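# Return the loose fork to the tray's fork slot

## Task

Place the loose fork in the tray compartment that already holds forks, resting on top of them or next to them, flat rather than on its edge, aligned lengthwise with the slot, and with its handle facing the same direction as the others. Every item originally in the tray must still sit in its proper slot, and no item may end up in the tray unless it is among items of its own type. The result has to stay in place without the robot holding it. Finish by releasing the fork and moving the gripper away.

## Robot and tools

Robot: one seven-joint arm ending in a two-finger gripper. Everything is commanded in joint space; there is no Cartesian command.

Frames: results report the gripper in the scene frame. Its origin is on the table surface under the arm base, +z is up, and +y is to the left when facing along +x. The base may sit tilted relative to the table, and the reported hand position can be off, more so when the arm is stretched out. The gripper's own +z is the direction its fingers point; the fingers open and close along its y axis. end_effector_position marks the spot between the closed finger pads, roughly 2 cm short of the fingertips, and closing pushes the tips about 10 mm further along gripper +z.

Tool execute_actions takes actions, a list holding at most one item, or empty.
- Empty list: nothing is sent; you just get the current state.
- Motion item: {"rows": [...], "steps": n}. rows holds 1 to 15 rows; steps is 1 to 15 (default 15), each step lasting 1/30 s. Row k is used on step k; if rows run out, the final row repeats. Each row has exactly 8 numbers for the single arm: seven absolute joint target angles in radians in the order waist, shoulder, upper arm roll, elbow, forearm roll, wrist pitch, wrist roll, followed by the gripper opening. These are targets to reach, not offsets, in the same convention as the Joint positions line. Stated joint ranges: waist -6.283 to 6.283, shoulder -2.059 to 2.094, upper arm roll -6.283 to 6.283, elbow -0.192 to 3.927, forearm roll -6.283 to 6.283, wrist pitch -1.693 to 3.142, wrist roll -6.283 to 6.283. Actual stops may differ by up to 0.010 rad. A target beyond a range end by over 0.010 rad, and further out than the joint's last reported angle, gets the whole call rejected and nothing is sent. Targets past a real stop are clipped to it; the line "joint sent to its limit" may then appear, possibly referring to an earlier action. Its absence does not prove there is room to go further. Opening is a scale from -1 (closed) to +1 (fully open, 0.084 m pad gap).
- Wait item: {"steps": n} with n up to 300 and no rows; it returns once n steps have elapsed since the previous result, with your reply time counting toward them.
- Optional pictures (boolean) decides whether camera images come back; by default they do.

Tool zoom_image: camera (one of cam_head_left, cam_head_right, cam_high, cam_low, cam_wrist) and region [x0, y0, x1, y1] in pixels of that camera's latest image, origin top-left, at most 504 by 504. All cameras give 504x504 images.

Call it only after the fork is settled and the gripper has let go and backed away. Replying without any tool call ends everything.

Motion behaviour: each joint target advances at up to 3.14 rad/s, with about 0.16 s to accelerate, and joints are coordinated to arrive together. Per step, a joint target is kept within 0.623 rad of its measured angle, and if targets would move the gripper more than 70 mm from where it is, all are pulled back proportionally. So large moves need several calls or waits. Between calls the arm keeps heading to the last row sent until it has nearly stopped or a step is HELD; after that only a new action drives it further, though fingers finish opening or closing.

Result lines: the state gives end_effector_position (m), end_effector_quat_wxyz and linear/angular velocities. Joint positions and Joint velocities list the seven joints in column order (rad, rad/s), then the finger gap (m, m/s). grip_measured is the actual opening on the same -1..1 scale you command. Joint torques follow the same joint order without the gripper; they carry per-unit offset, scale and noise and are nonzero even in free air. "joint command not followed" means the clearance check altered or blocked targets on some steps (mounting blocks and posts count as arm). HELD flags steps where your row was not fully sent.

Gripping: to hold something, command an opening clearly below grip_measured; the bigger the gap, the stronger the squeeze, up to about 24 N per pad for parts up to around 6 cm. At -1, parts about 0.5 mm thick or more get full force, thinner ones less. Sending back the measured value still presses lightly, less for wider parts, which may slip. Closing quickly can overshoot force and even spring the fingers open, so close smoothly.

Faults to avoid: if contact torque hits a joint's load limit (N m: waist 47, shoulder 47, upper arm roll 28.2, elbow 28.2, forearm roll 28.2, wrist pitch 18.8, wrist roll 18.8, held weight included), the arm halts, backs that joint off slightly, pauses 10 s and drops the rest of the call. Holding loads warms motors; a MOTOR HOT warning appears from 65 °C, and at 80 °C an OVER-TEMPERATURE FAULT brakes the arm until it cools. Any stop is costly, so don't hold a squeeze longer than needed.

Care: loose objects may occasionally be nudged by an outside push. Never knock or place anything off the table. Avoid dropping the fork from height, slamming into the tray or table, and pressing hard on objects. Disturbing the other tray items out of their slots also counts against the goal. Smooth, economical motion and prompt completion are preferred, since the simulation keeps running while you think.

Each tool is called as name(argument=value, ...) on one line, values as JSON.

## Session

execute_actions(actions=[])

Scene clock: 0.00 s of 4500.00 s.
end_effector_position=(+0.5888, -0.3781, +0.3914) grip_measured=+1.00 end_effector_quat_wxyz=(+0.190, +0.928, -0.131, +0.292) end_effector_velocity=(-0.000, -0.000, -0.000) end_effector_angular_velocity=(-0.000, -0.000, -0.001)
Joint positions: [-0.142 -0.097  0.563  1.181 -1.571  1.497  0.871  0.084]
Joint velocities: [-0.    -0.    -0.     0.    -0.001  0.     0.     0.   ]
Joint torques (N m, as the arm reports them, + toward a larger angle): no reading

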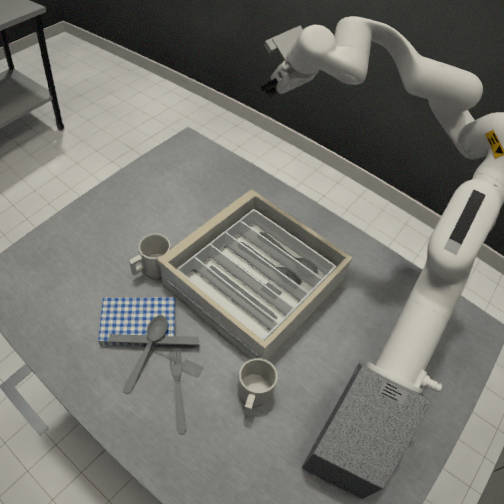

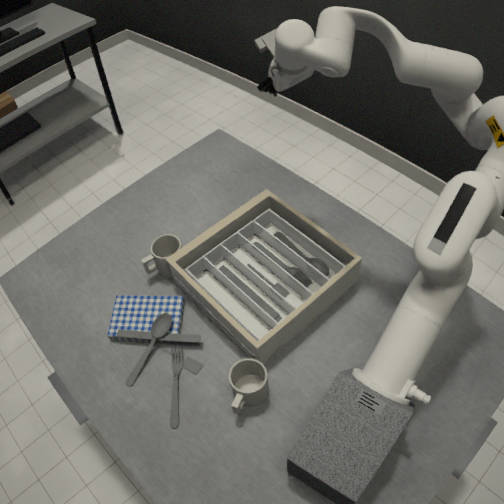

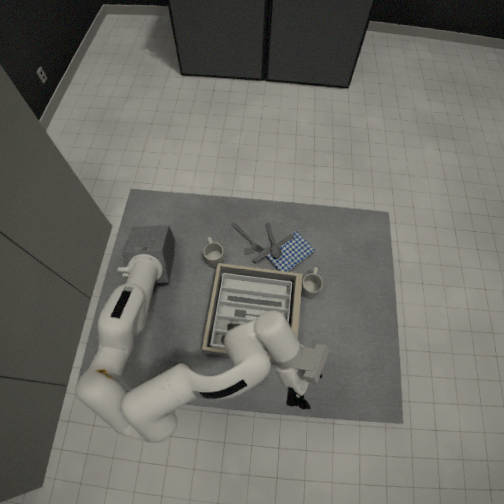

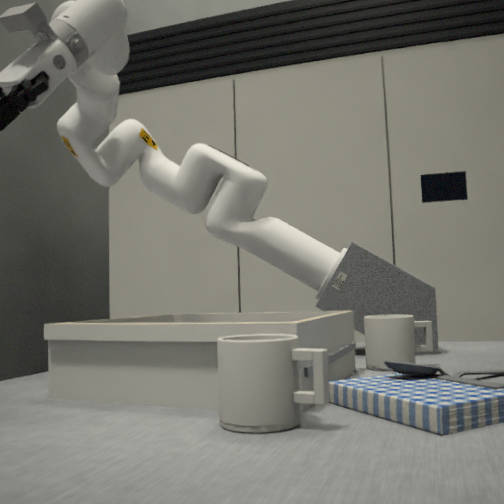

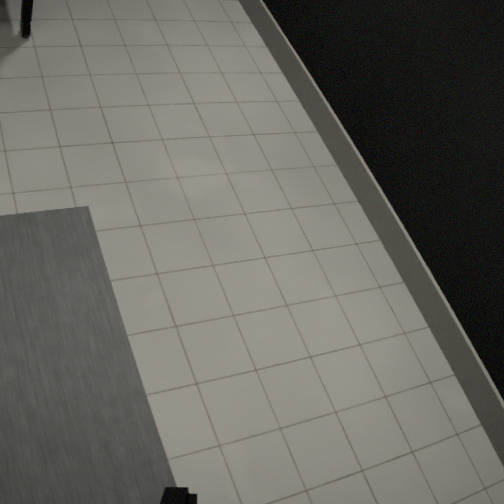

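execute_actions(actions=[{"rows":[[0.058,-0.097,0.563,1.181,-1.571,1.497,0.871,1]],"steps":15}], pictures=false)

execute_actions(actions=[{"rows":[[0.058,0.103,0.563,1.181,-1.571,1.497,0.871,1]],"steps":15}], pictures=false)

execute_actions(actions=[{"rows":[[0.058,0.103,0.763,1.181,-1.571,1.497,0.871,1]],"steps":15}], pictures=false)

execute_actions(actions=[{"rows":[[0.058,0.103,0.763,0.981,-1.571,1.497,0.871,1]],"steps":15}], pictures=false)

execute_actions(actions=[{"rows":[[0.058,0.103,0.763,0.981,-1.371,1.497,0.871,1]],"steps":15}], pictures=false)

execute_actions(actions=[{"rows":[[0.058,0.103,0.763,0.981,-1.371,1.697,0.871,1]],"steps":15}])

Scene clock: 21.87 s of 4500.00 s.
end_effector_position=(+0.5805, -0.3252, +0.4778) grip_measured=+1.00 end_effector_quat_wxyz=(+0.151, +0.909, -0.102, +0.374) end_effector_velocity=(+0.001, +0.001, -0.003) end_effector_angular_velocity=(-0.002, +0.006, +0.003)
Joint positions: [ 0.055 -0.097  0.561  1.181 -1.571  1.498  0.871  0.084]
Joint velocities: [ 0.006  0.004 -0.008 -0.002  0.     0.001 -0.001  0.   ]
Joint torques (N m, as the arm reports them, + toward a larger angle): [20.07 -9.92 11.41 13.09 -0.53 -2.23 -0.36]
Steps of this call (steps 1 to 90: nothing new was sent; then 18.37 s passed at rest; steps 91 to 105: all 15 steps of this action). Readings (joint positions):
91: [-0.142 -0.097 0.563 1.181 -1.571 1.497 0.871]
92: [-0.134 -0.096 0.561 1.181 -1.571 1.497 0.871]
94: [-0.085 -0.095 0.555 1.181 -1.571 1.498 0.871]
98: [0.025 -0.098 0.570 1.182 -1.571 1.495 0.871]
105: the state above

Scene clock: 22.37 s of 4500.00 s.
end_effector_position=(+0.6040, -0.2282, +0.4249) grip_measured=+1.00 end_effector_quat_wxyz=(+0.130, +0.931, -0.015, +0.342) end_effector_velocity=(+0.002, -0.000, +0.007) end_effector_angular_velocity=(+0.008, -0.010, -0.002)
Joint positions: [ 0.058  0.1    0.564  1.182 -1.571  1.497  0.871  0.084]
Joint velocities: [ 0.005  0.004  0.005  0.014 -0.001  0.001 -0.002 -0.   ]
Joint torques (N m, as the arm reports them, + toward a larger angle): [ 23.17 -10.83  11.1   12.05  -0.31  -2.03  -0.53]
Steps of this call (steps 1 to 15: all 15 steps of this action). Readings (joint positions):
1: [0.056 -0.096 0.561 1.181 -1.571 1.498 0.871]
2: [0.056 -0.090 0.561 1.183 -1.571 1.498 0.871]
4: [0.058 -0.043 0.564 1.188 -1.572 1.498 0.871]
8: [0.056 0.063 0.560 1.177 -1.571 1.497 0.871]
15: the state above

Scene clock: 22.87 s of 4500.00 s.
end_effector_position=(+0.5758, -0.1778, +0.5127) grip_measured=+1.00 end_effector_quat_wxyz=(+0.090, +0.903, +0.016, +0.419) end_effector_velocity=(+0.002, +0.000, -0.006) end_effector_angular_velocity=(-0.002, +0.012, -0.001)
Joint positions: [ 0.057  0.103  0.759  1.181 -1.571  1.498  0.871  0.084]
Joint velocities: [-0.013  0.006  0.005 -0.001  0.     0.003  0.001  0.   ]
Joint torques (N m, as the arm reports them, + toward a larger angle): [ 23.23 -10.86  10.95  13.09  -0.49  -2.24  -0.44]
Steps of this call (steps 1 to 15: all 15 steps of this action). Readings (joint positions):
1: [0.058 0.101 0.564 1.183 -1.571 1.497 0.871]
2: [0.057 0.101 0.571 1.182 -1.571 1.498 0.871]
4: [0.053 0.102 0.617 1.182 -1.571 1.499 0.871]
8: [0.062 0.101 0.730 1.182 -1.571 1.496 0.871]
15: the state above

Scene clock: 23.37 s of 4500.00 s.
end_effector_position=(+0.5378, -0.1233, +0.4574) grip_measured=+1.00 end_effector_quat_wxyz=(+0.126, +0.899, +0.106, +0.406) end_effector_velocity=(-0.004, +0.004, -0.004) end_effector_angular_velocity=(-0.011, +0.000, +0.011)
Joint positions: [ 0.058  0.102  0.763  0.984 -1.571  1.497  0.871  0.084]
Joint velocities: [ 0.    -0.001  0.002 -0.016 -0.001 -0.     0.     0.   ]
Joint torques (N m, as the arm reports them, + toward a larger angle): [20.02 -9.32  9.84 14.15 -0.69 -1.86 -0.35]
Steps of this call (steps 1 to 15: all 15 steps of this action). Readings (joint positions):
1: [0.057 0.103 0.759 1.180 -1.571 1.498 0.871]
2: [0.057 0.102 0.760 1.174 -1.571 1.498 0.871]
4: [0.057 0.100 0.761 1.121 -1.572 1.498 0.871]
8: [0.058 0.106 0.762 1.001 -1.570 1.497 0.871]
15: the state above

Scene clock: 23.87 s of 4500.00 s.
end_effector_position=(+0.5068, -0.1029, +0.4237) grip_measured=+1.00 end_effector_quat_wxyz=(+0.073, +0.934, +0.117, +0.329) end_effector_velocity=(-0.002, +0.002, -0.001) end_effector_angular_velocity=(+0.001, +0.007, +0.005)
Joint positions: [ 0.058  0.103  0.763  0.981 -1.372  1.497  0.871  0.084]
Joint velocities: [-0.     0.     0.002 -0.002  0.008  0.    -0.001  0.   ]
Joint torques (N m, as the arm reports them, + toward a larger angle): [19.91 -9.6   9.77 14.62 -0.56 -2.07 -0.37]
Steps of this call (steps 1 to 15: all 15 steps of this action). Readings (joint positions):
1: [0.058 0.102 0.763 0.983 -1.570 1.497 0.871]
2: [0.058 0.102 0.763 0.983 -1.561 1.497 0.871]
4: [0.058 0.102 0.763 0.983 -1.499 1.497 0.871]
8: [0.058 0.103 0.763 0.980 -1.389 1.497 0.871]
15: the state above

Scene clock: 24.37 s of 4500.00 s.
end_effector_position=(+0.4946, -0.1497, +0.4045) grip_measured=+1.00 end_effector_quat_wxyz=(+0.151, +0.945, +0.087, +0.277) end_effector_velocity=(-0.000, -0.003, -0.002) end_effector_angular_velocity=(-0.009, +0.007, -0.005)
Joint positions: [ 0.058  0.103  0.763  0.981 -1.371  1.696  0.871  0.084]
Joint velocities: [-0.001 -0.    -0.003 -0.    -0.001  0.009 -0.003 -0.   ]
Joint torques (N m, as the arm reports them, + toward a larger angle): [19.69 -9.37  9.63 14.38 -0.5  -1.86 -0.39]
Steps of this call (steps 1 to 15: all 15 steps of this action). Readings (joint positions):
1: [0.058 0.103 0.763 0.981 -1.372 1.498 0.871]
2: [0.058 0.103 0.763 0.981 -1.372 1.508 0.871]
4: [0.059 0.103 0.764 0.981 -1.371 1.570 0.871]
8: [0.057 0.103 0.761 0.981 -1.371 1.678 0.871]
15: the state above

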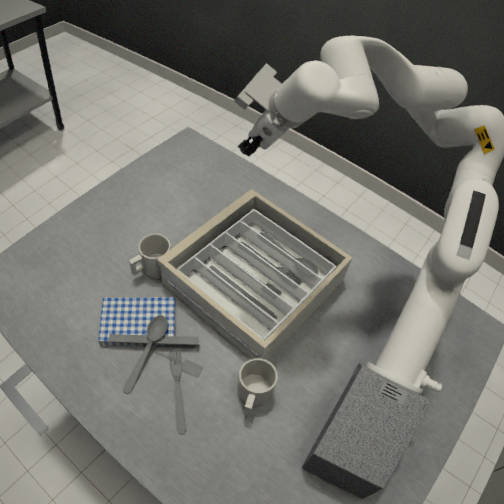

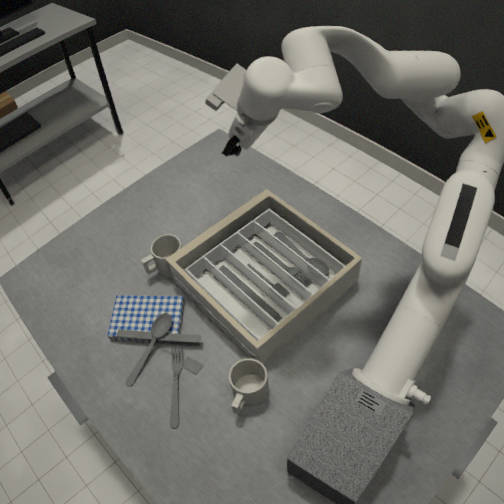

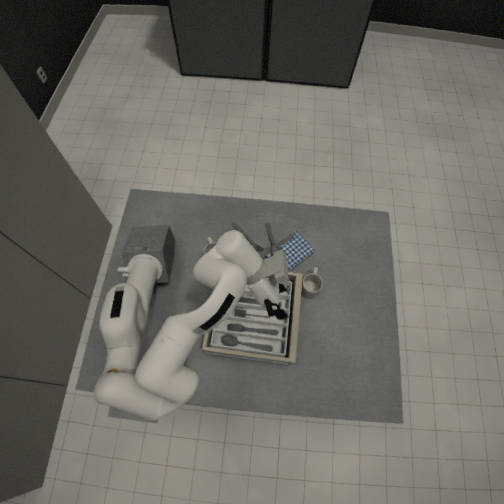

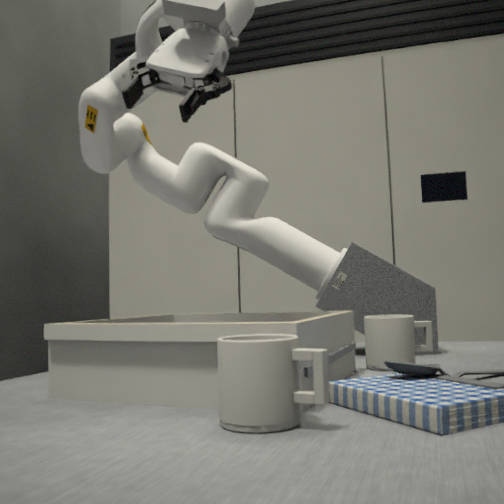

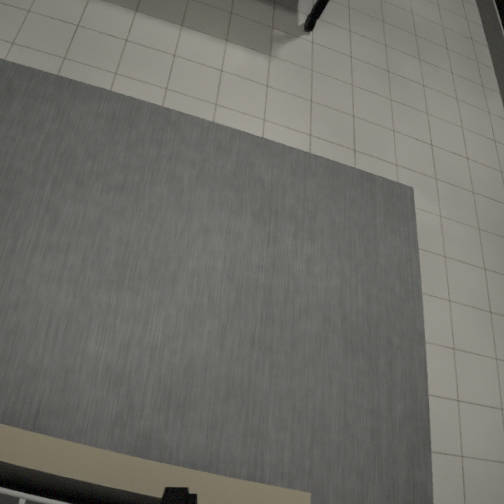

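execute_actions(actions=[{"rows":[[0.058,0.5,0.5,0.981,-1.07,1.697,0.871,1]],"steps":15}], pictures=false)

execute_actions(actions=[{"steps":15}])

Scene clock: 45.90 s of 4500.00 s.
end_effector_position=(+0.4260, -0.0601, +0.2293) grip_measured=+1.00 end_effector_quat_wxyz=(+0.109, +0.972, +0.206, +0.024) end_effector_velocity=(-0.252, +0.164, -0.345) end_effector_angular_velocity=(-0.157, +1.230, +0.362)
Joint positions: [ 0.058  0.415  0.556  0.981 -1.135  1.697  0.871  0.084]
Joint velocities: [ 0.002  0.72  -0.473  0.001  0.545 -0.001 -0.001 -0.   ]
Joint torques (N m, as the arm reports them, + toward a larger angle): [ 26.42 -13.05  11.78  10.57   0.06  -1.46  -0.45]
Steps of this call (steps 1 to 15: the robot went on to your last target; steps 16 to 90: nothing new was sent; then 18.03 s passed at rest; steps 91 to 105: all 15 steps of this action). Readings (joint positions):
91: [0.058 0.104 0.763 0.981 -1.370 1.697 0.871]
92: [0.059 0.110 0.759 0.983 -1.364 1.697 0.871]
94: [0.061 0.153 0.732 0.986 -1.330 1.697 0.871]
98: [0.057 0.249 0.665 0.981 -1.260 1.697 0.871]
105: the state above

Scene clock: 46.40 s of 4500.00 s.
end_effector_position=(+0.3943, -0.0426, +0.1912) grip_measured=+1.00 end_effector_quat_wxyz=(+0.104, +0.966, +0.234, -0.046) end_effector_velocity=(-0.003, +0.000, -0.005) end_effector_angular_velocity=(-0.006, +0.012, +0.004)
Joint positions: [ 0.058  0.499  0.501  0.981 -1.07   1.697  0.871  0.084]
Joint velocities: [-0.002  0.007 -0.006 -0.004  0.002 -0.     0.001  0.   ]
Joint torques (N m, as the arm reports them, + toward a larger angle): [ 27.25 -12.68  11.55  10.44   0.54  -1.41  -0.44]
Steps of this call (steps 1 to 15: the robot went on to your last target). Readings (joint positions):
1: [0.058 0.438 0.541 0.981 -1.117 1.697 0.871]
2: [0.057 0.459 0.527 0.980 -1.102 1.697 0.871]
4: [0.057 0.486 0.508 0.978 -1.082 1.697 0.871]
8: [0.058 0.497 0.503 0.982 -1.072 1.697 0.871]
15: the state above

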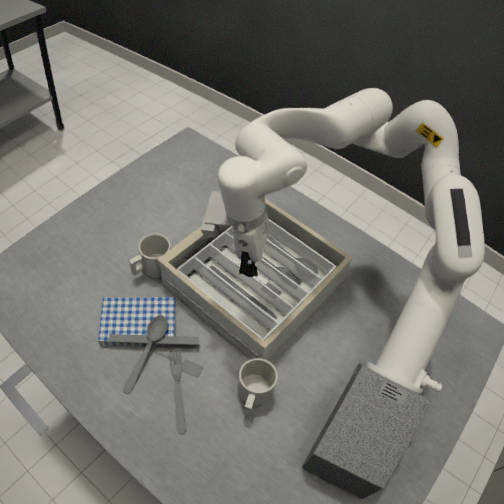

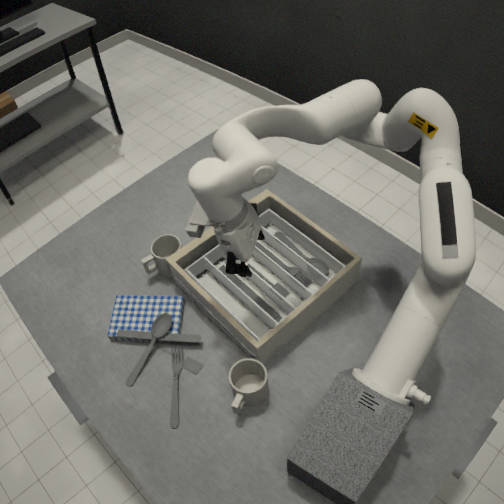

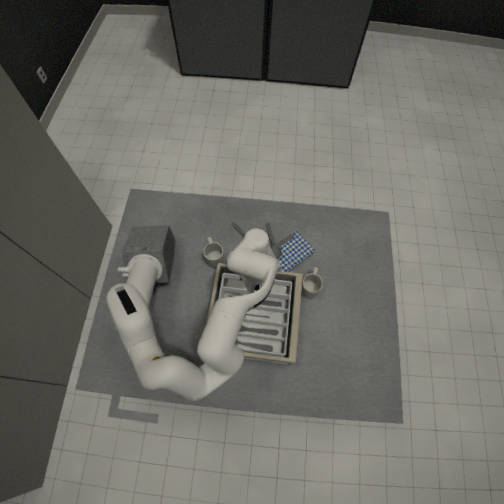

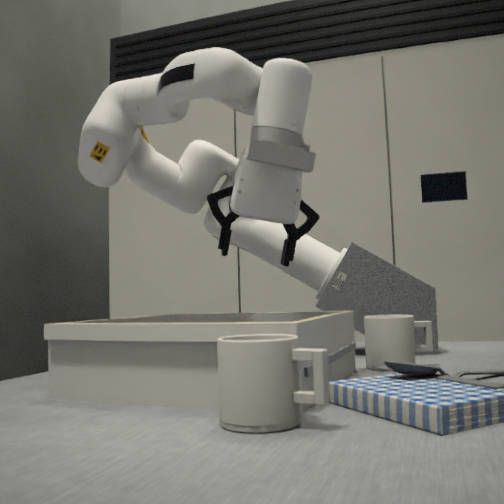

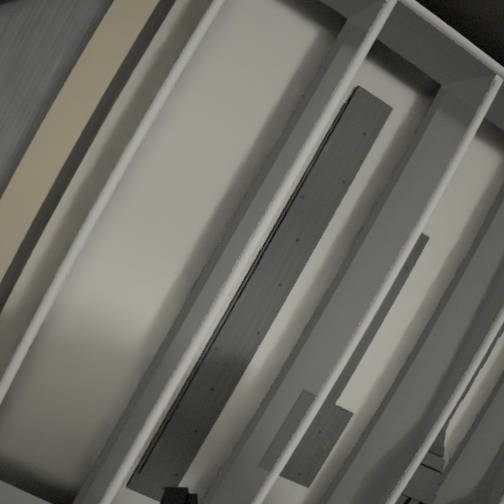

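execute_actions(actions=[{"rows":[[0.3,0.7,0.5,0.981,-1.07,1.45,0.871,1]],"steps":15}], pictures=false)

execute_actions(actions=[{"steps":15}])

Scene clock: 56.40 s of 4500.00 s.
end_effector_position=(+0.3303, +0.1147, +0.2347) grip_measured=+1.00 end_effector_quat_wxyz=(+0.011, +0.925, +0.375, +0.055) end_effector_velocity=(-0.023, +0.053, +0.010) end_effector_angular_velocity=(+0.087, -0.021, +0.086)
Joint positions: [ 0.295  0.695  0.503  0.979 -1.07   1.458  0.871  0.084]
Joint velocities: [ 0.087  0.074 -0.032  0.021 -0.004 -0.109 -0.001 -0.   ]
Joint torques (N m, as the arm reports them, + toward a larger angle): [ 18.66 -16.59   9.72  14.55   0.21  -1.38  -0.44]
Steps of this call (steps 1 to 15: the robot went on to your last target; steps 16 to 90: nothing new was sent; then 6.50 s passed at rest; steps 91 to 105: all 15 steps of this action). Readings (joint positions):
91: [0.059 0.500 0.500 0.981 -1.070 1.696 0.871]
92: [0.065 0.506 0.498 0.982 -1.070 1.688 0.871]
94: [0.104 0.539 0.494 0.985 -1.071 1.646 0.871]
98: [0.192 0.610 0.502 0.981 -1.070 1.561 0.871]
105: the state above

Scene clock: 56.90 s of 4500.00 s.
end_effector_position=(+0.3295, +0.1179, +0.2350) grip_measured=+1.00 end_effector_quat_wxyz=(+0.008, +0.925, +0.377, +0.056) end_effector_velocity=(-0.001, +0.000, -0.001) end_effector_angular_velocity=(-0.001, +0.001, +0.000)
Joint positions: [ 0.3    0.7    0.5    0.981 -1.07   1.45   0.871  0.084]
Joint velocities: [ 0.002  0.002 -0.002 -0.001  0.001 -0.001  0.002 -0.   ]
Joint torques (N m, as the arm reports them, + toward a larger angle): [ 25.15 -13.02  11.17  12.38   0.34  -2.12  -0.48]
Steps of this call (steps 1 to 15: the robot went on to your last target). Readings (joint positions):
1: [0.297 0.697 0.502 0.980 -1.070 1.455 0.871]
2: [0.297 0.698 0.500 0.981 -1.070 1.453 0.871]
4: [0.298 0.698 0.498 0.982 -1.070 1.452 0.871]
8: [0.299 0.699 0.499 0.981 -1.070 1.451 0.871]
15: the state above
The arm was judged still, so your last target was given up. Only a new action makes it travel on or press farther. Fingers that are still opening or closing keep moving.

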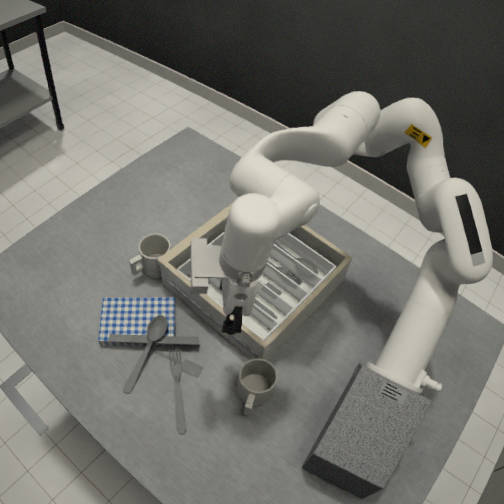

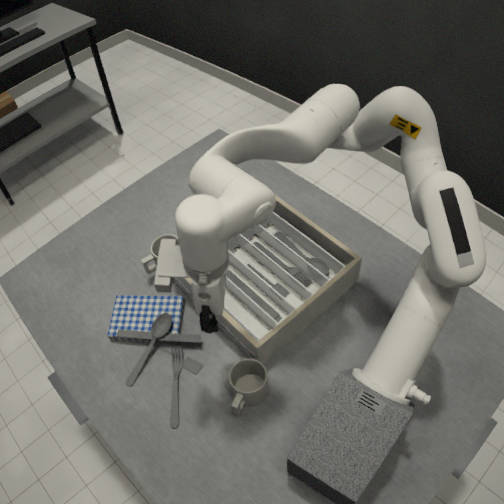

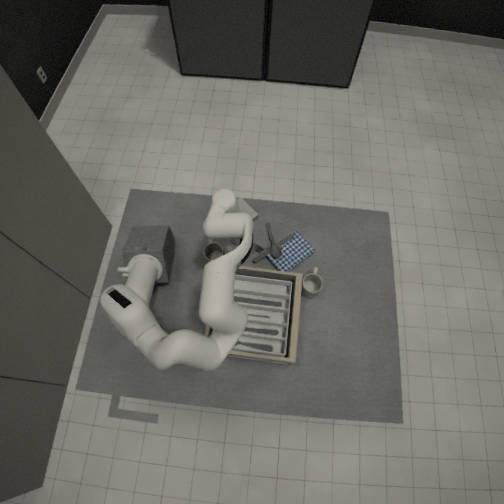

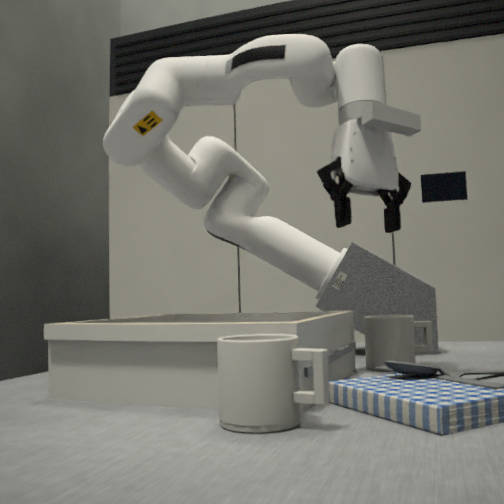

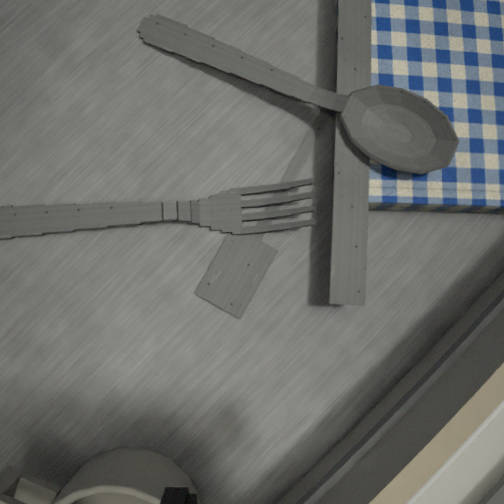

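execute_actions(actions=[{"rows":[[0.3,0.7,0.5,0.981,-1.07,1.45,-0.7,1]],"steps":15}], pictures=false)

execute_actions(actions=[{"rows":[[0.3,0.7,0.5,1.18,-1.07,1.45,-0.7,1]],"steps":15}], pictures=false)

execute_actions(actions=[{"rows":[[0.3,0.9,0.5,1.18,-1.07,1.45,-0.7,1]],"steps":15}], pictures=false)

execute_actions(actions=[{"rows":[[0.3,0.9,0.3,1.18,-1.07,1.45,-0.7,1]],"steps":15}])

Scene clock: 76.60 s of 4500.00 s.
end_effector_position=(+0.3293, +0.1181, +0.2350) grip_measured=+1.00 end_effector_quat_wxyz=(+0.036, +0.591, +0.804, +0.043) end_effector_velocity=(+0.000, -0.000, +0.000) end_effector_angular_velocity=(-0.312, -0.076, +2.819)
Joint positions: [ 0.3    0.7    0.5    0.981 -1.07   1.45  -0.228  0.084]
Joint velocities: [-0.    -0.001  0.     0.     0.     0.    -2.838 -0.   ]
Joint torques (N m, as the arm reports them, + toward a larger angle): [ 24.84 -13.01  11.18  12.43   0.61  -2.06  -0.74]
Steps of this call (steps 1 to 90: nothing new was sent; then 16.20 s passed at rest; steps 91 to 105: all 15 steps of this action). Readings (joint positions):
91: [0.300 0.700 0.500 0.981 -1.070 1.450 0.870]
92: [0.300 0.700 0.500 0.981 -1.070 1.450 0.860]
94: [0.300 0.700 0.500 0.981 -1.070 1.450 0.791]
98: [0.300 0.700 0.500 0.981 -1.070 1.450 0.452]
105: the state above

Scene clock: 77.10 s of 4500.00 s.
end_effector_position=(+0.4005, +0.1267, +0.2852) grip_measured=+1.00 end_effector_quat_wxyz=(+0.030, +0.461, +0.883, +0.084) end_effector_velocity=(+0.003, +0.002, +0.002) end_effector_angular_velocity=(+0.003, -0.002, +0.017)
Joint positions: [ 0.3    0.701  0.5    1.176 -1.07   1.45  -0.698  0.084]
Joint velocities: [ 0.002  0.005  0.     0.012  0.001  0.    -0.023  0.   ]
Joint torques (N m, as the arm reports them, + toward a larger angle): [ 27.53 -14.7   11.72  12.57   0.51  -2.32  -0.39]
Steps of this call (steps 1 to 15: all 15 steps of this action). Readings (joint positions):
1: [0.300 0.700 0.500 0.981 -1.070 1.450 -0.322]
2: [0.300 0.700 0.500 0.982 -1.070 1.450 -0.407]
4: [0.301 0.702 0.500 1.009 -1.069 1.451 -0.534]
8: [0.300 0.698 0.500 1.148 -1.071 1.449 -0.658]
15: the state above

Scene clock: 77.60 s of 4500.00 s.
end_effector_position=(+0.3367, +0.1782, +0.2326) grip_measured=+1.00 end_effector_quat_wxyz=(-0.003, +0.391, +0.919, +0.039) end_effector_velocity=(+0.000, +0.001, -0.002) end_effector_angular_velocity=(-0.001, +0.002, +0.000)
Joint positions: [ 0.3    0.898  0.501  1.182 -1.07   1.45  -0.7    0.084]
Joint velocities: [-0.002  0.006 -0.001  0.004 -0.002  0.001  0.    -0.   ]
Joint torques (N m, as the arm reports them, + toward a larger angle): [ 28.25 -14.99  12.27  10.25   0.67  -2.15  -0.5 ]
Steps of this call (steps 1 to 15: all 15 steps of this action). Readings (joint positions):
1: [0.300 0.701 0.500 1.177 -1.070 1.450 -0.699]
2: [0.300 0.708 0.501 1.179 -1.070 1.450 -0.699]
4: [0.300 0.758 0.502 1.186 -1.071 1.450 -0.699]
8: [0.300 0.871 0.498 1.173 -1.069 1.450 -0.700]
15: the state above

Scene clock: 78.10 s of 4500.00 s.
end_effector_position=(+0.3646, +0.1306, +0.1522) grip_measured=+1.00 end_effector_quat_wxyz=(+0.003, +0.433, +0.900, -0.047) end_effector_velocity=(+0.001, -0.002, -0.002) end_effector_angular_velocity=(-0.007, -0.003, -0.001)
Joint positions: [ 0.301  0.9    0.304  1.18  -1.07   1.45  -0.7    0.084]
Joint velocities: [ 0.008 -0.001 -0.011  0.     0.    -0.001 -0.001 -0.   ]
Joint torques (N m, as the arm reports them, + toward a larger angle): [ 27.91 -15.62  11.5    9.98   0.66  -1.65  -0.48]
Steps of this call (steps 1 to 15: all 15 steps of this action). Readings (joint positions):
1: [0.300 0.898 0.500 1.181 -1.070 1.450 -0.700]
2: [0.301 0.898 0.493 1.181 -1.070 1.449 -0.700]
4: [0.305 0.898 0.445 1.181 -1.070 1.448 -0.700]
8: [0.296 0.900 0.327 1.180 -1.070 1.451 -0.700]
15: the state above

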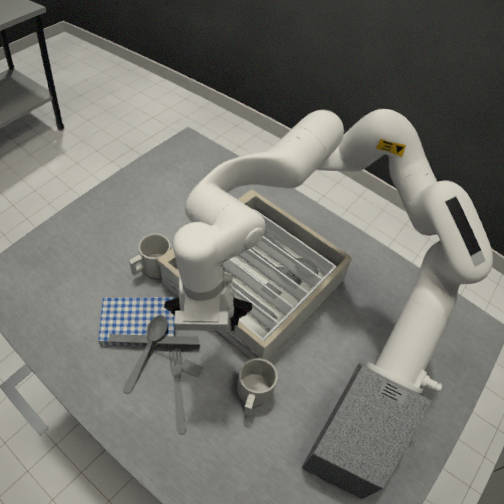

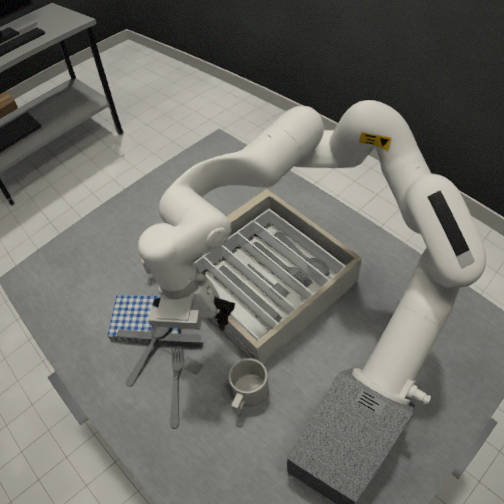

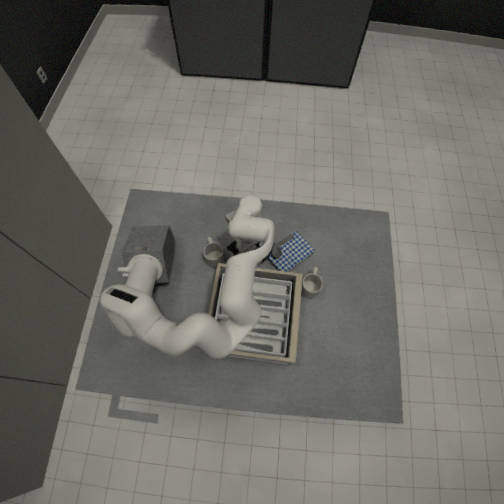

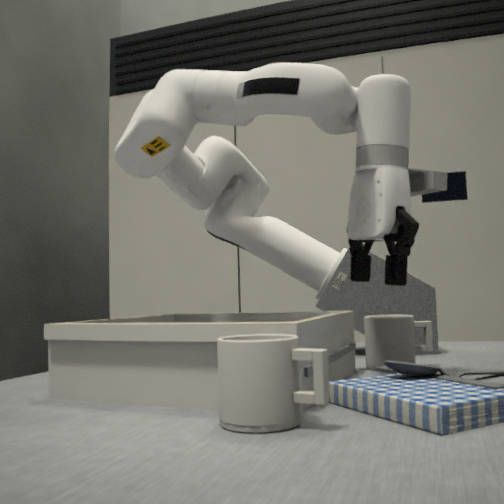

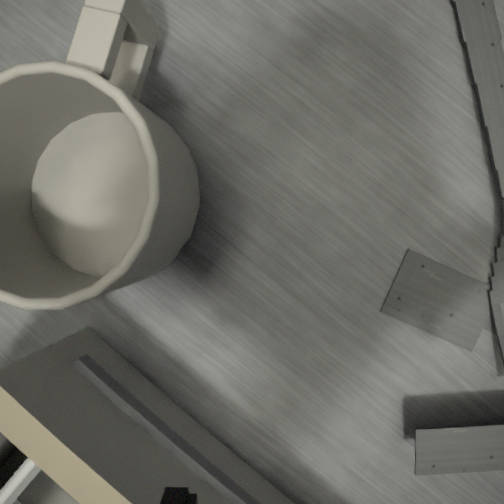

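execute_actions(actions=[{"rows":[[0.3,1.44,0.2,1.62,-1.07,1.45,-0.84,1]],"steps":15}], pictures=false)

execute_actions(actions=[{"steps":20}])

Scene clock: 90.87 s of 4500.00 s.
end_effector_position=(+0.3278, +0.2304, +0.0340) grip_measured=+1.00 end_effector_quat_wxyz=(-0.052, +0.362, +0.923, -0.122) end_effector_velocity=(-0.090, +0.084, -0.150) end_effector_angular_velocity=(-0.146, +0.138, +0.202)
Joint positions: [ 0.299  1.409  0.205  1.589 -1.07   1.45  -0.831  0.084]
Joint velocities: [-0.004  0.563 -0.095  0.403 -0.027  0.027 -0.123  0.   ]
Joint torques (N m, as the arm reports them, + toward a larger angle): [ 34.42 -33.34  13.16   9.22   2.07  -1.7   -0.63]
Steps of this call (steps 1 to 15: the robot went on to your last target; steps 16 to 90: nothing new was sent; then 9.27 s passed at rest; steps 91 to 105: all 15 steps of this action). Readings (joint positions):
91: [0.300 0.901 0.300 1.181 -1.070 1.450 -0.700]
92: [0.300 0.908 0.299 1.188 -1.070 1.450 -0.703]
94: [0.301 0.969 0.289 1.244 -1.070 1.450 -0.720]
98: [0.300 1.154 0.252 1.386 -1.070 1.450 -0.765]
105: the state above

Scene clock: 91.53 s of 4500.00 s.
end_effector_position=(+0.3262, +0.2364, +0.0273) grip_measured=+1.00 end_effector_quat_wxyz=(-0.054, +0.360, +0.923, -0.124) end_effector_velocity=(-0.001, +0.001, +0.000) end_effector_angular_velocity=(+0.002, +0.001, +0.000)
Joint positions: [ 0.3    1.44   0.2    1.62  -1.07   1.45  -0.84   0.084]
Joint velocities: [-0.     0.001  0.002  0.    -0.    -0.     0.001 -0.   ]
Joint torques (N m, as the arm reports them, + toward a larger angle): [ 32.64 -19.28  11.98   7.13   0.95  -1.4   -0.5 ]
Steps of this call (steps 1 to 20: the robot went on to your last target). Readings (joint positions):
1: [0.300 1.423 0.204 1.601 -1.070 1.449 -0.834]
2: [0.301 1.430 0.203 1.608 -1.070 1.450 -0.836]
4: [0.300 1.436 0.201 1.615 -1.070 1.450 -0.839]
8: [0.300 1.437 0.200 1.620 -1.070 1.450 -0.840]
20: the state above

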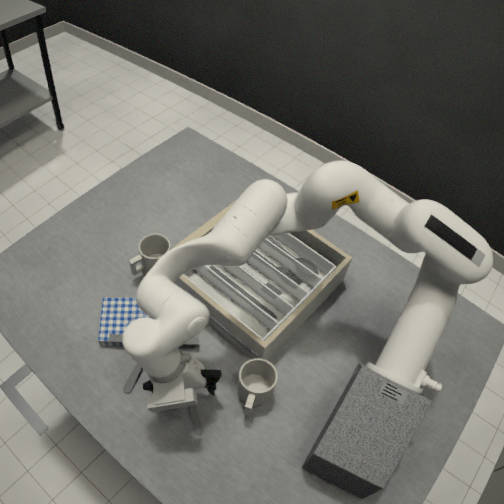

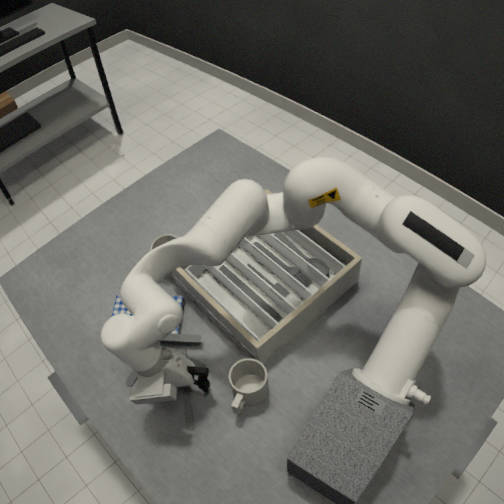

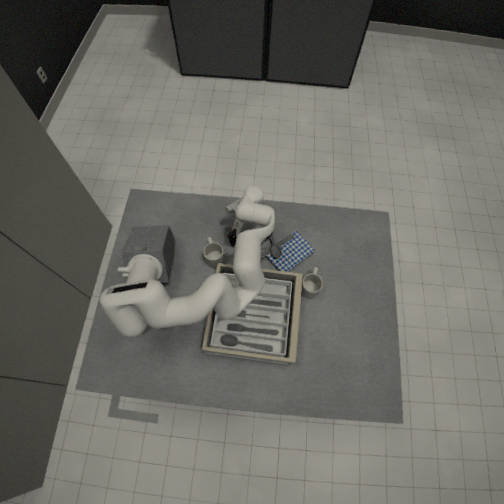

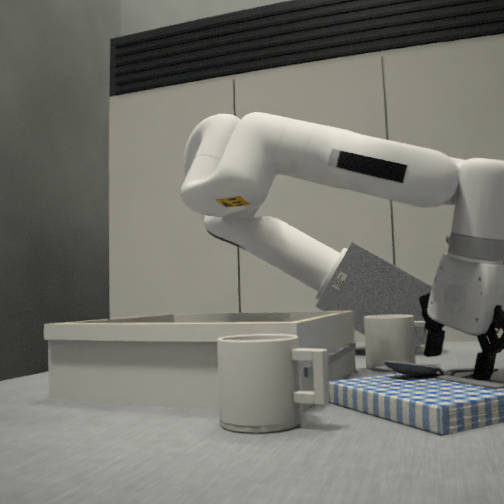

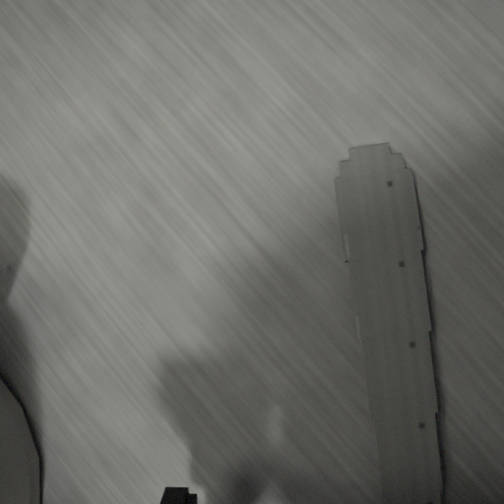

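execute_actions(actions=[{"rows":[[0.3,1.44,0.2,1.62,-1.07,1.45,-0.84,-1]],"steps":15}], pictures=false)

execute_actions(actions=[{"steps":30}])

Scene clock: 100.53 s of 4500.00 s.
end_effector_position=(+0.3257, +0.2360, +0.0270) grip_measured=-0.73 end_effector_quat_wxyz=(-0.054, +0.359, +0.923, -0.125) end_effector_velocity=(+0.000, +0.001, +0.001) end_effector_angular_velocity=(+0.003, -0.001, +0.000)
Joint positions: [ 0.3    1.44   0.2    1.619 -1.07   1.451 -0.84   0.012]
Joint velocities: [-0.     0.     0.002  0.001 -0.001 -0.001 -0.001 -0.   ]
Joint torques (N m, as the arm reports them, + toward a larger angle): [ 30.73 -17.82  10.71   6.57   0.52  -1.62  -0.44]
Steps of this call (steps 1 to 15: the robot went on to your last target; steps 16 to 90: nothing new was sent; then 5.50 s passed at rest; steps 91 to 105: all 15 steps of this action). Readings (joint positions):
91: [0.300 1.440 0.200 1.620 -1.070 1.450 -0.840]
92: [0.300 1.440 0.201 1.620 -1.070 1.450 -0.840]
94: [0.301 1.439 0.202 1.621 -1.070 1.449 -0.840]
98: [0.301 1.439 0.202 1.621 -1.070 1.449 -0.840]
105: the state above

Scene clock: 101.53 s of 4500.00 s.
end_effector_position=(+0.3261, +0.2364, +0.0272) grip_measured=-0.73 end_effector_quat_wxyz=(-0.054, +0.360, +0.923, -0.124) end_effector_velocity=(+0.001, +0.000, -0.000) end_effector_angular_velocity=(+0.000, -0.002, -0.001)
Joint positions: [ 0.3    1.44   0.2    1.62  -1.07   1.45  -0.84   0.012]
Joint velocities: [ 0.     0.    -0.002  0.001 -0.001 -0.002 -0.    -0.   ]
Joint torques (N m, as the arm reports them, + toward a larger angle): [ 31.39 -18.67  11.09   7.35   0.59  -1.56  -0.46]
Steps of this call (steps 1 to 15: the robot went on to your last target; steps 16 to 30: nothing new was sent). Readings (joint positions):
1: [0.300 1.440 0.200 1.619 -1.070 1.451 -0.840]
2: [0.300 1.440 0.200 1.619 -1.070 1.451 -0.840]
4: [0.300 1.440 0.200 1.619 -1.070 1.451 -0.840]
8: [0.300 1.440 0.200 1.620 -1.070 1.450 -0.840]
30: the state above
The arm was judged still, so your last target was given up. Only a new action makes it travel on or press farther. Fingers that are still opening or closing keep moving.

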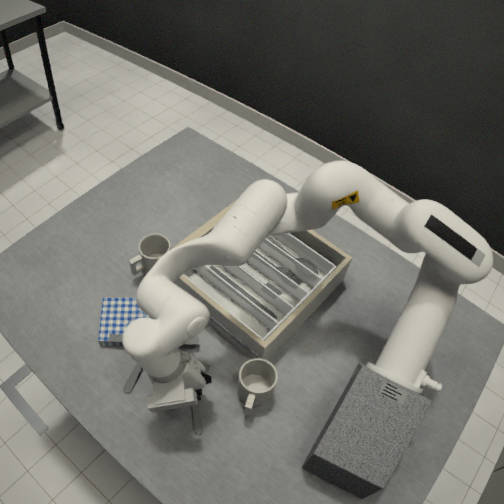

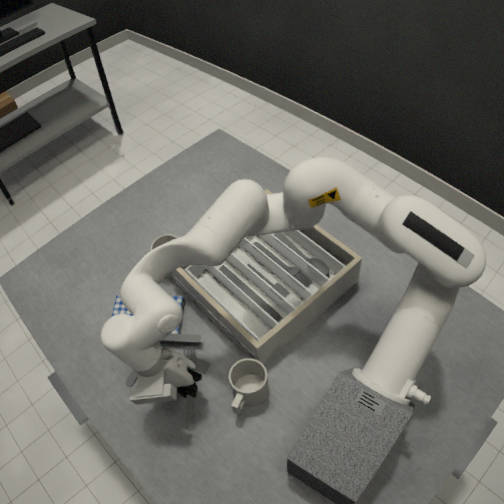

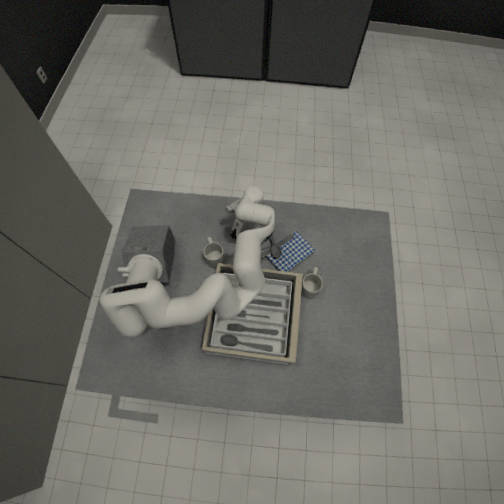

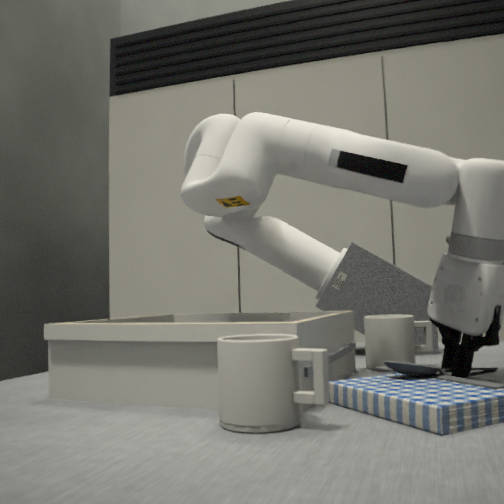

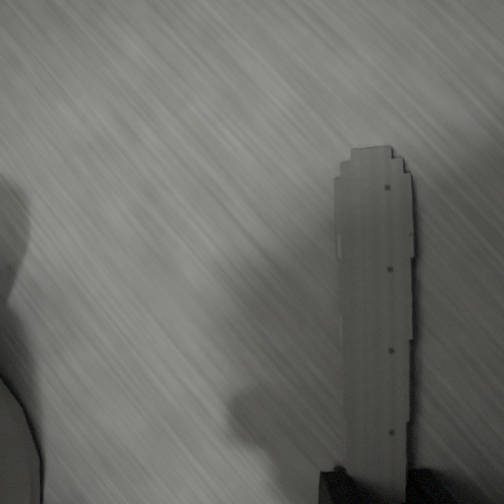

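execute_actions(actions=[{"rows":[[0.3,0.9,0.5,1.18,-1.07,1.45,-0.84,-1]],"steps":15}], pictures=false)

execute_actions(actions=[{"steps":15}], pictures=false)

execute_actions(actions=[{"rows":[[-0.05,0.4,0.5,0.981,-1.07,1.6,1.4,-1]],"steps":15}], pictures=false)

execute_actions(actions=[{"steps":30}])

Scene clock: 116.57 s of 4500.00 s.
end_effector_position=(+0.3389, +0.1944, +0.1992) grip_measured=-0.73 end_effector_quat_wxyz=(-0.021, +0.333, +0.943, +0.011) end_effector_velocity=(-0.021, -0.146, +0.357) end_effector_angular_velocity=(+0.437, -0.551, +0.152)
Joint positions: [ 0.3    0.997  0.446  1.261 -1.07   1.45  -0.84   0.012]
Joint velocities: [ 0.008 -0.995  0.566 -0.803  0.003  0.002  0.001 -0.   ]
Joint torques (N m, as the arm reports them, + toward a larger angle): [ 28.82 -11.85  12.02   9.25   0.74  -2.13  -0.43]
Steps of this call (steps 1 to 90: nothing new was sent; then 11.53 s passed at rest; steps 91 to 105: all 15 steps of this action). Readings (joint positions):
91: [0.300 1.439 0.200 1.619 -1.070 1.450 -0.840]
92: [0.299 1.432 0.204 1.611 -1.070 1.450 -0.840]
94: [0.296 1.378 0.230 1.559 -1.070 1.451 -0.840]
98: [0.300 1.234 0.314 1.456 -1.070 1.449 -0.840]
105: the state above

Scene clock: 117.07 s of 4500.00 s.
end_effector_position=(+0.3351, +0.1786, +0.2307) grip_measured=-0.73 end_effector_quat_wxyz=(-0.001, +0.325, +0.945, +0.037) end_effector_velocity=(+0.000, +0.001, +0.005) end_effector_angular_velocity=(+0.008, -0.007, +0.001)
Joint positions: [ 0.3    0.901  0.499  1.18  -1.07   1.45  -0.84   0.012]
Joint velocities: [ 0.003 -0.006  0.007 -0.001  0.    -0.001 -0.001 -0.   ]
Joint torques (N m, as the arm reports them, + toward a larger angle): [ 28.09 -15.34  12.03  10.86   0.72  -2.29  -0.42]
Steps of this call (steps 1 to 15: the robot went on to your last target). Readings (joint positions):
1: [0.301 0.966 0.464 1.236 -1.070 1.450 -0.840]
2: [0.301 0.941 0.479 1.216 -1.070 1.450 -0.840]
4: [0.302 0.913 0.495 1.194 -1.070 1.450 -0.840]
8: [0.299 0.904 0.496 1.181 -1.070 1.450 -0.840]
15: the state above

Scene clock: 117.57 s of 4500.00 s.
end_effector_position=(+0.4091, +0.0218, +0.1991) grip_measured=-0.73 end_effector_quat_wxyz=(+0.009, +0.678, +0.735, -0.026) end_effector_velocity=(+0.083, -0.347, -0.082) end_effector_angular_velocity=(-0.352, +0.040, -2.380)
Joint positions: [ 0.075  0.579  0.499  1.053 -1.07   1.546 -0.291  0.012]
Joint velocities: [-0.467 -0.667  0.    -0.269 -0.001  0.199  1.809  0.   ]
Joint torques (N m, as the arm reports them, + toward a larger angle): [ 30.66 -13.08  12.56   9.34   0.83  -1.94  -0.1 ]
Steps of this call (steps 1 to 15: all 15 steps of this action). Readings (joint positions):
1: [0.299 0.900 0.500 1.180 -1.070 1.450 -0.839]
2: [0.296 0.895 0.501 1.176 -1.070 1.452 -0.829]
4: [0.267 0.852 0.504 1.154 -1.069 1.465 -0.772]
8: [0.190 0.744 0.498 1.120 -1.070 1.497 -0.629]
15: the state above

Scene clock: 118.57 s of 4500.00 s.
end_effector_position=(+0.4203, -0.0721, +0.1772) grip_measured=-0.73 end_effector_quat_wxyz=(+0.071, +0.992, -0.095, -0.032) end_effector_velocity=(+0.001, -0.001, -0.001) end_effector_angular_velocity=(-0.002, -0.001, -0.007)
Joint positions: [-0.05   0.4    0.5    0.981 -1.07   1.6    1.399  0.012]
Joint velocities: [-0.001 -0.001 -0.002  0.    -0.001  0.     0.005  0.   ]
Joint torques (N m, as the arm reports them, + toward a larger angle): [ 27.5  -13.32  11.87   9.9    0.58  -1.59  -0.43]
Steps of this call (steps 1 to 30: the robot went on to your last target). Readings (joint positions):
1: [0.060 0.557 0.499 1.044 -1.070 1.553 -0.228]
2: [0.045 0.536 0.499 1.036 -1.070 1.559 -0.159]
4: [0.016 0.495 0.500 1.019 -1.070 1.572 -0.001]
8: [-0.028 0.431 0.499 0.994 -1.070 1.591 0.373]
30: the state above

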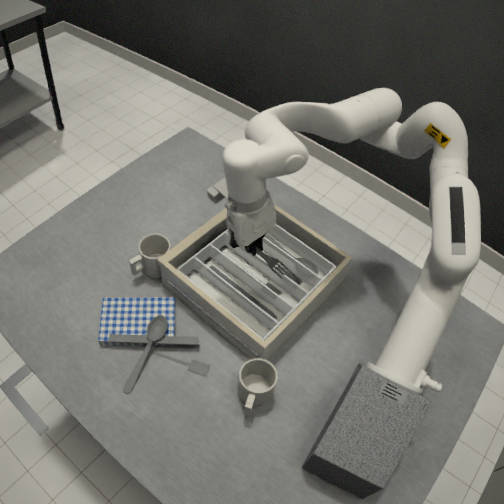

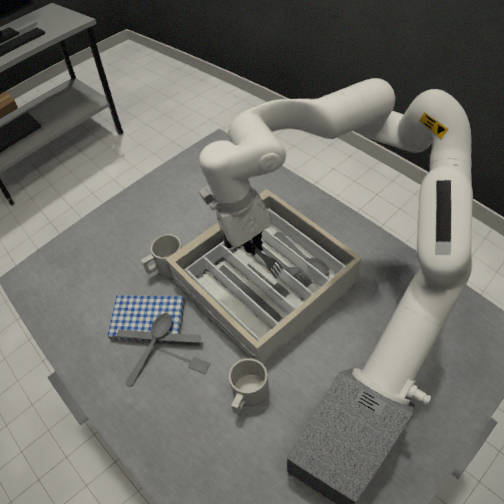

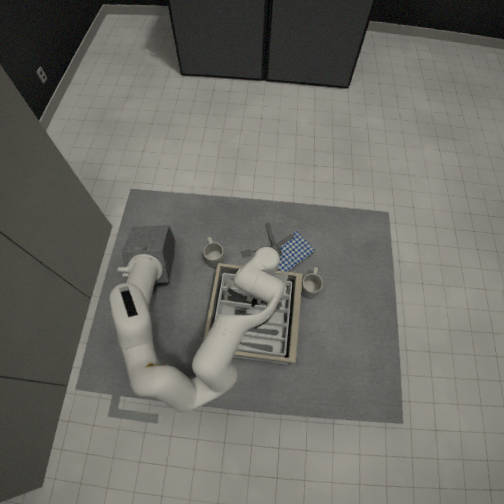

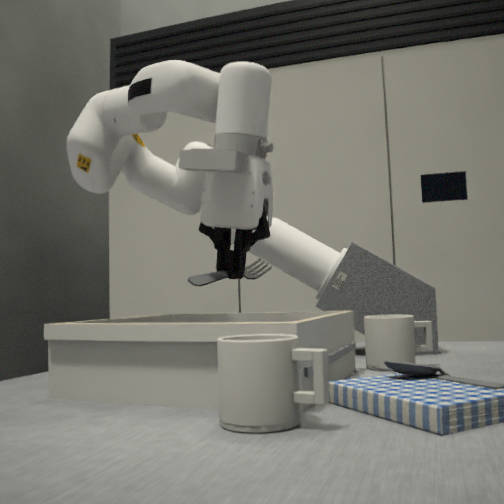

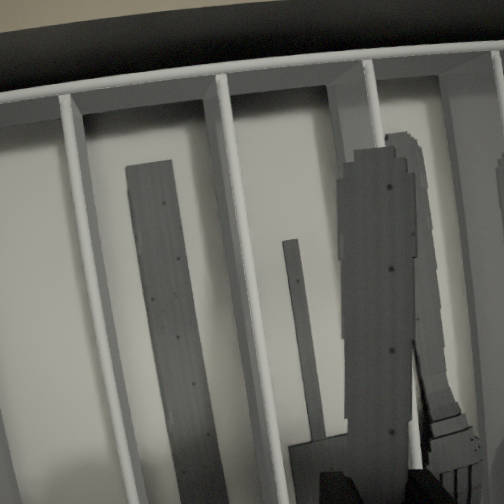

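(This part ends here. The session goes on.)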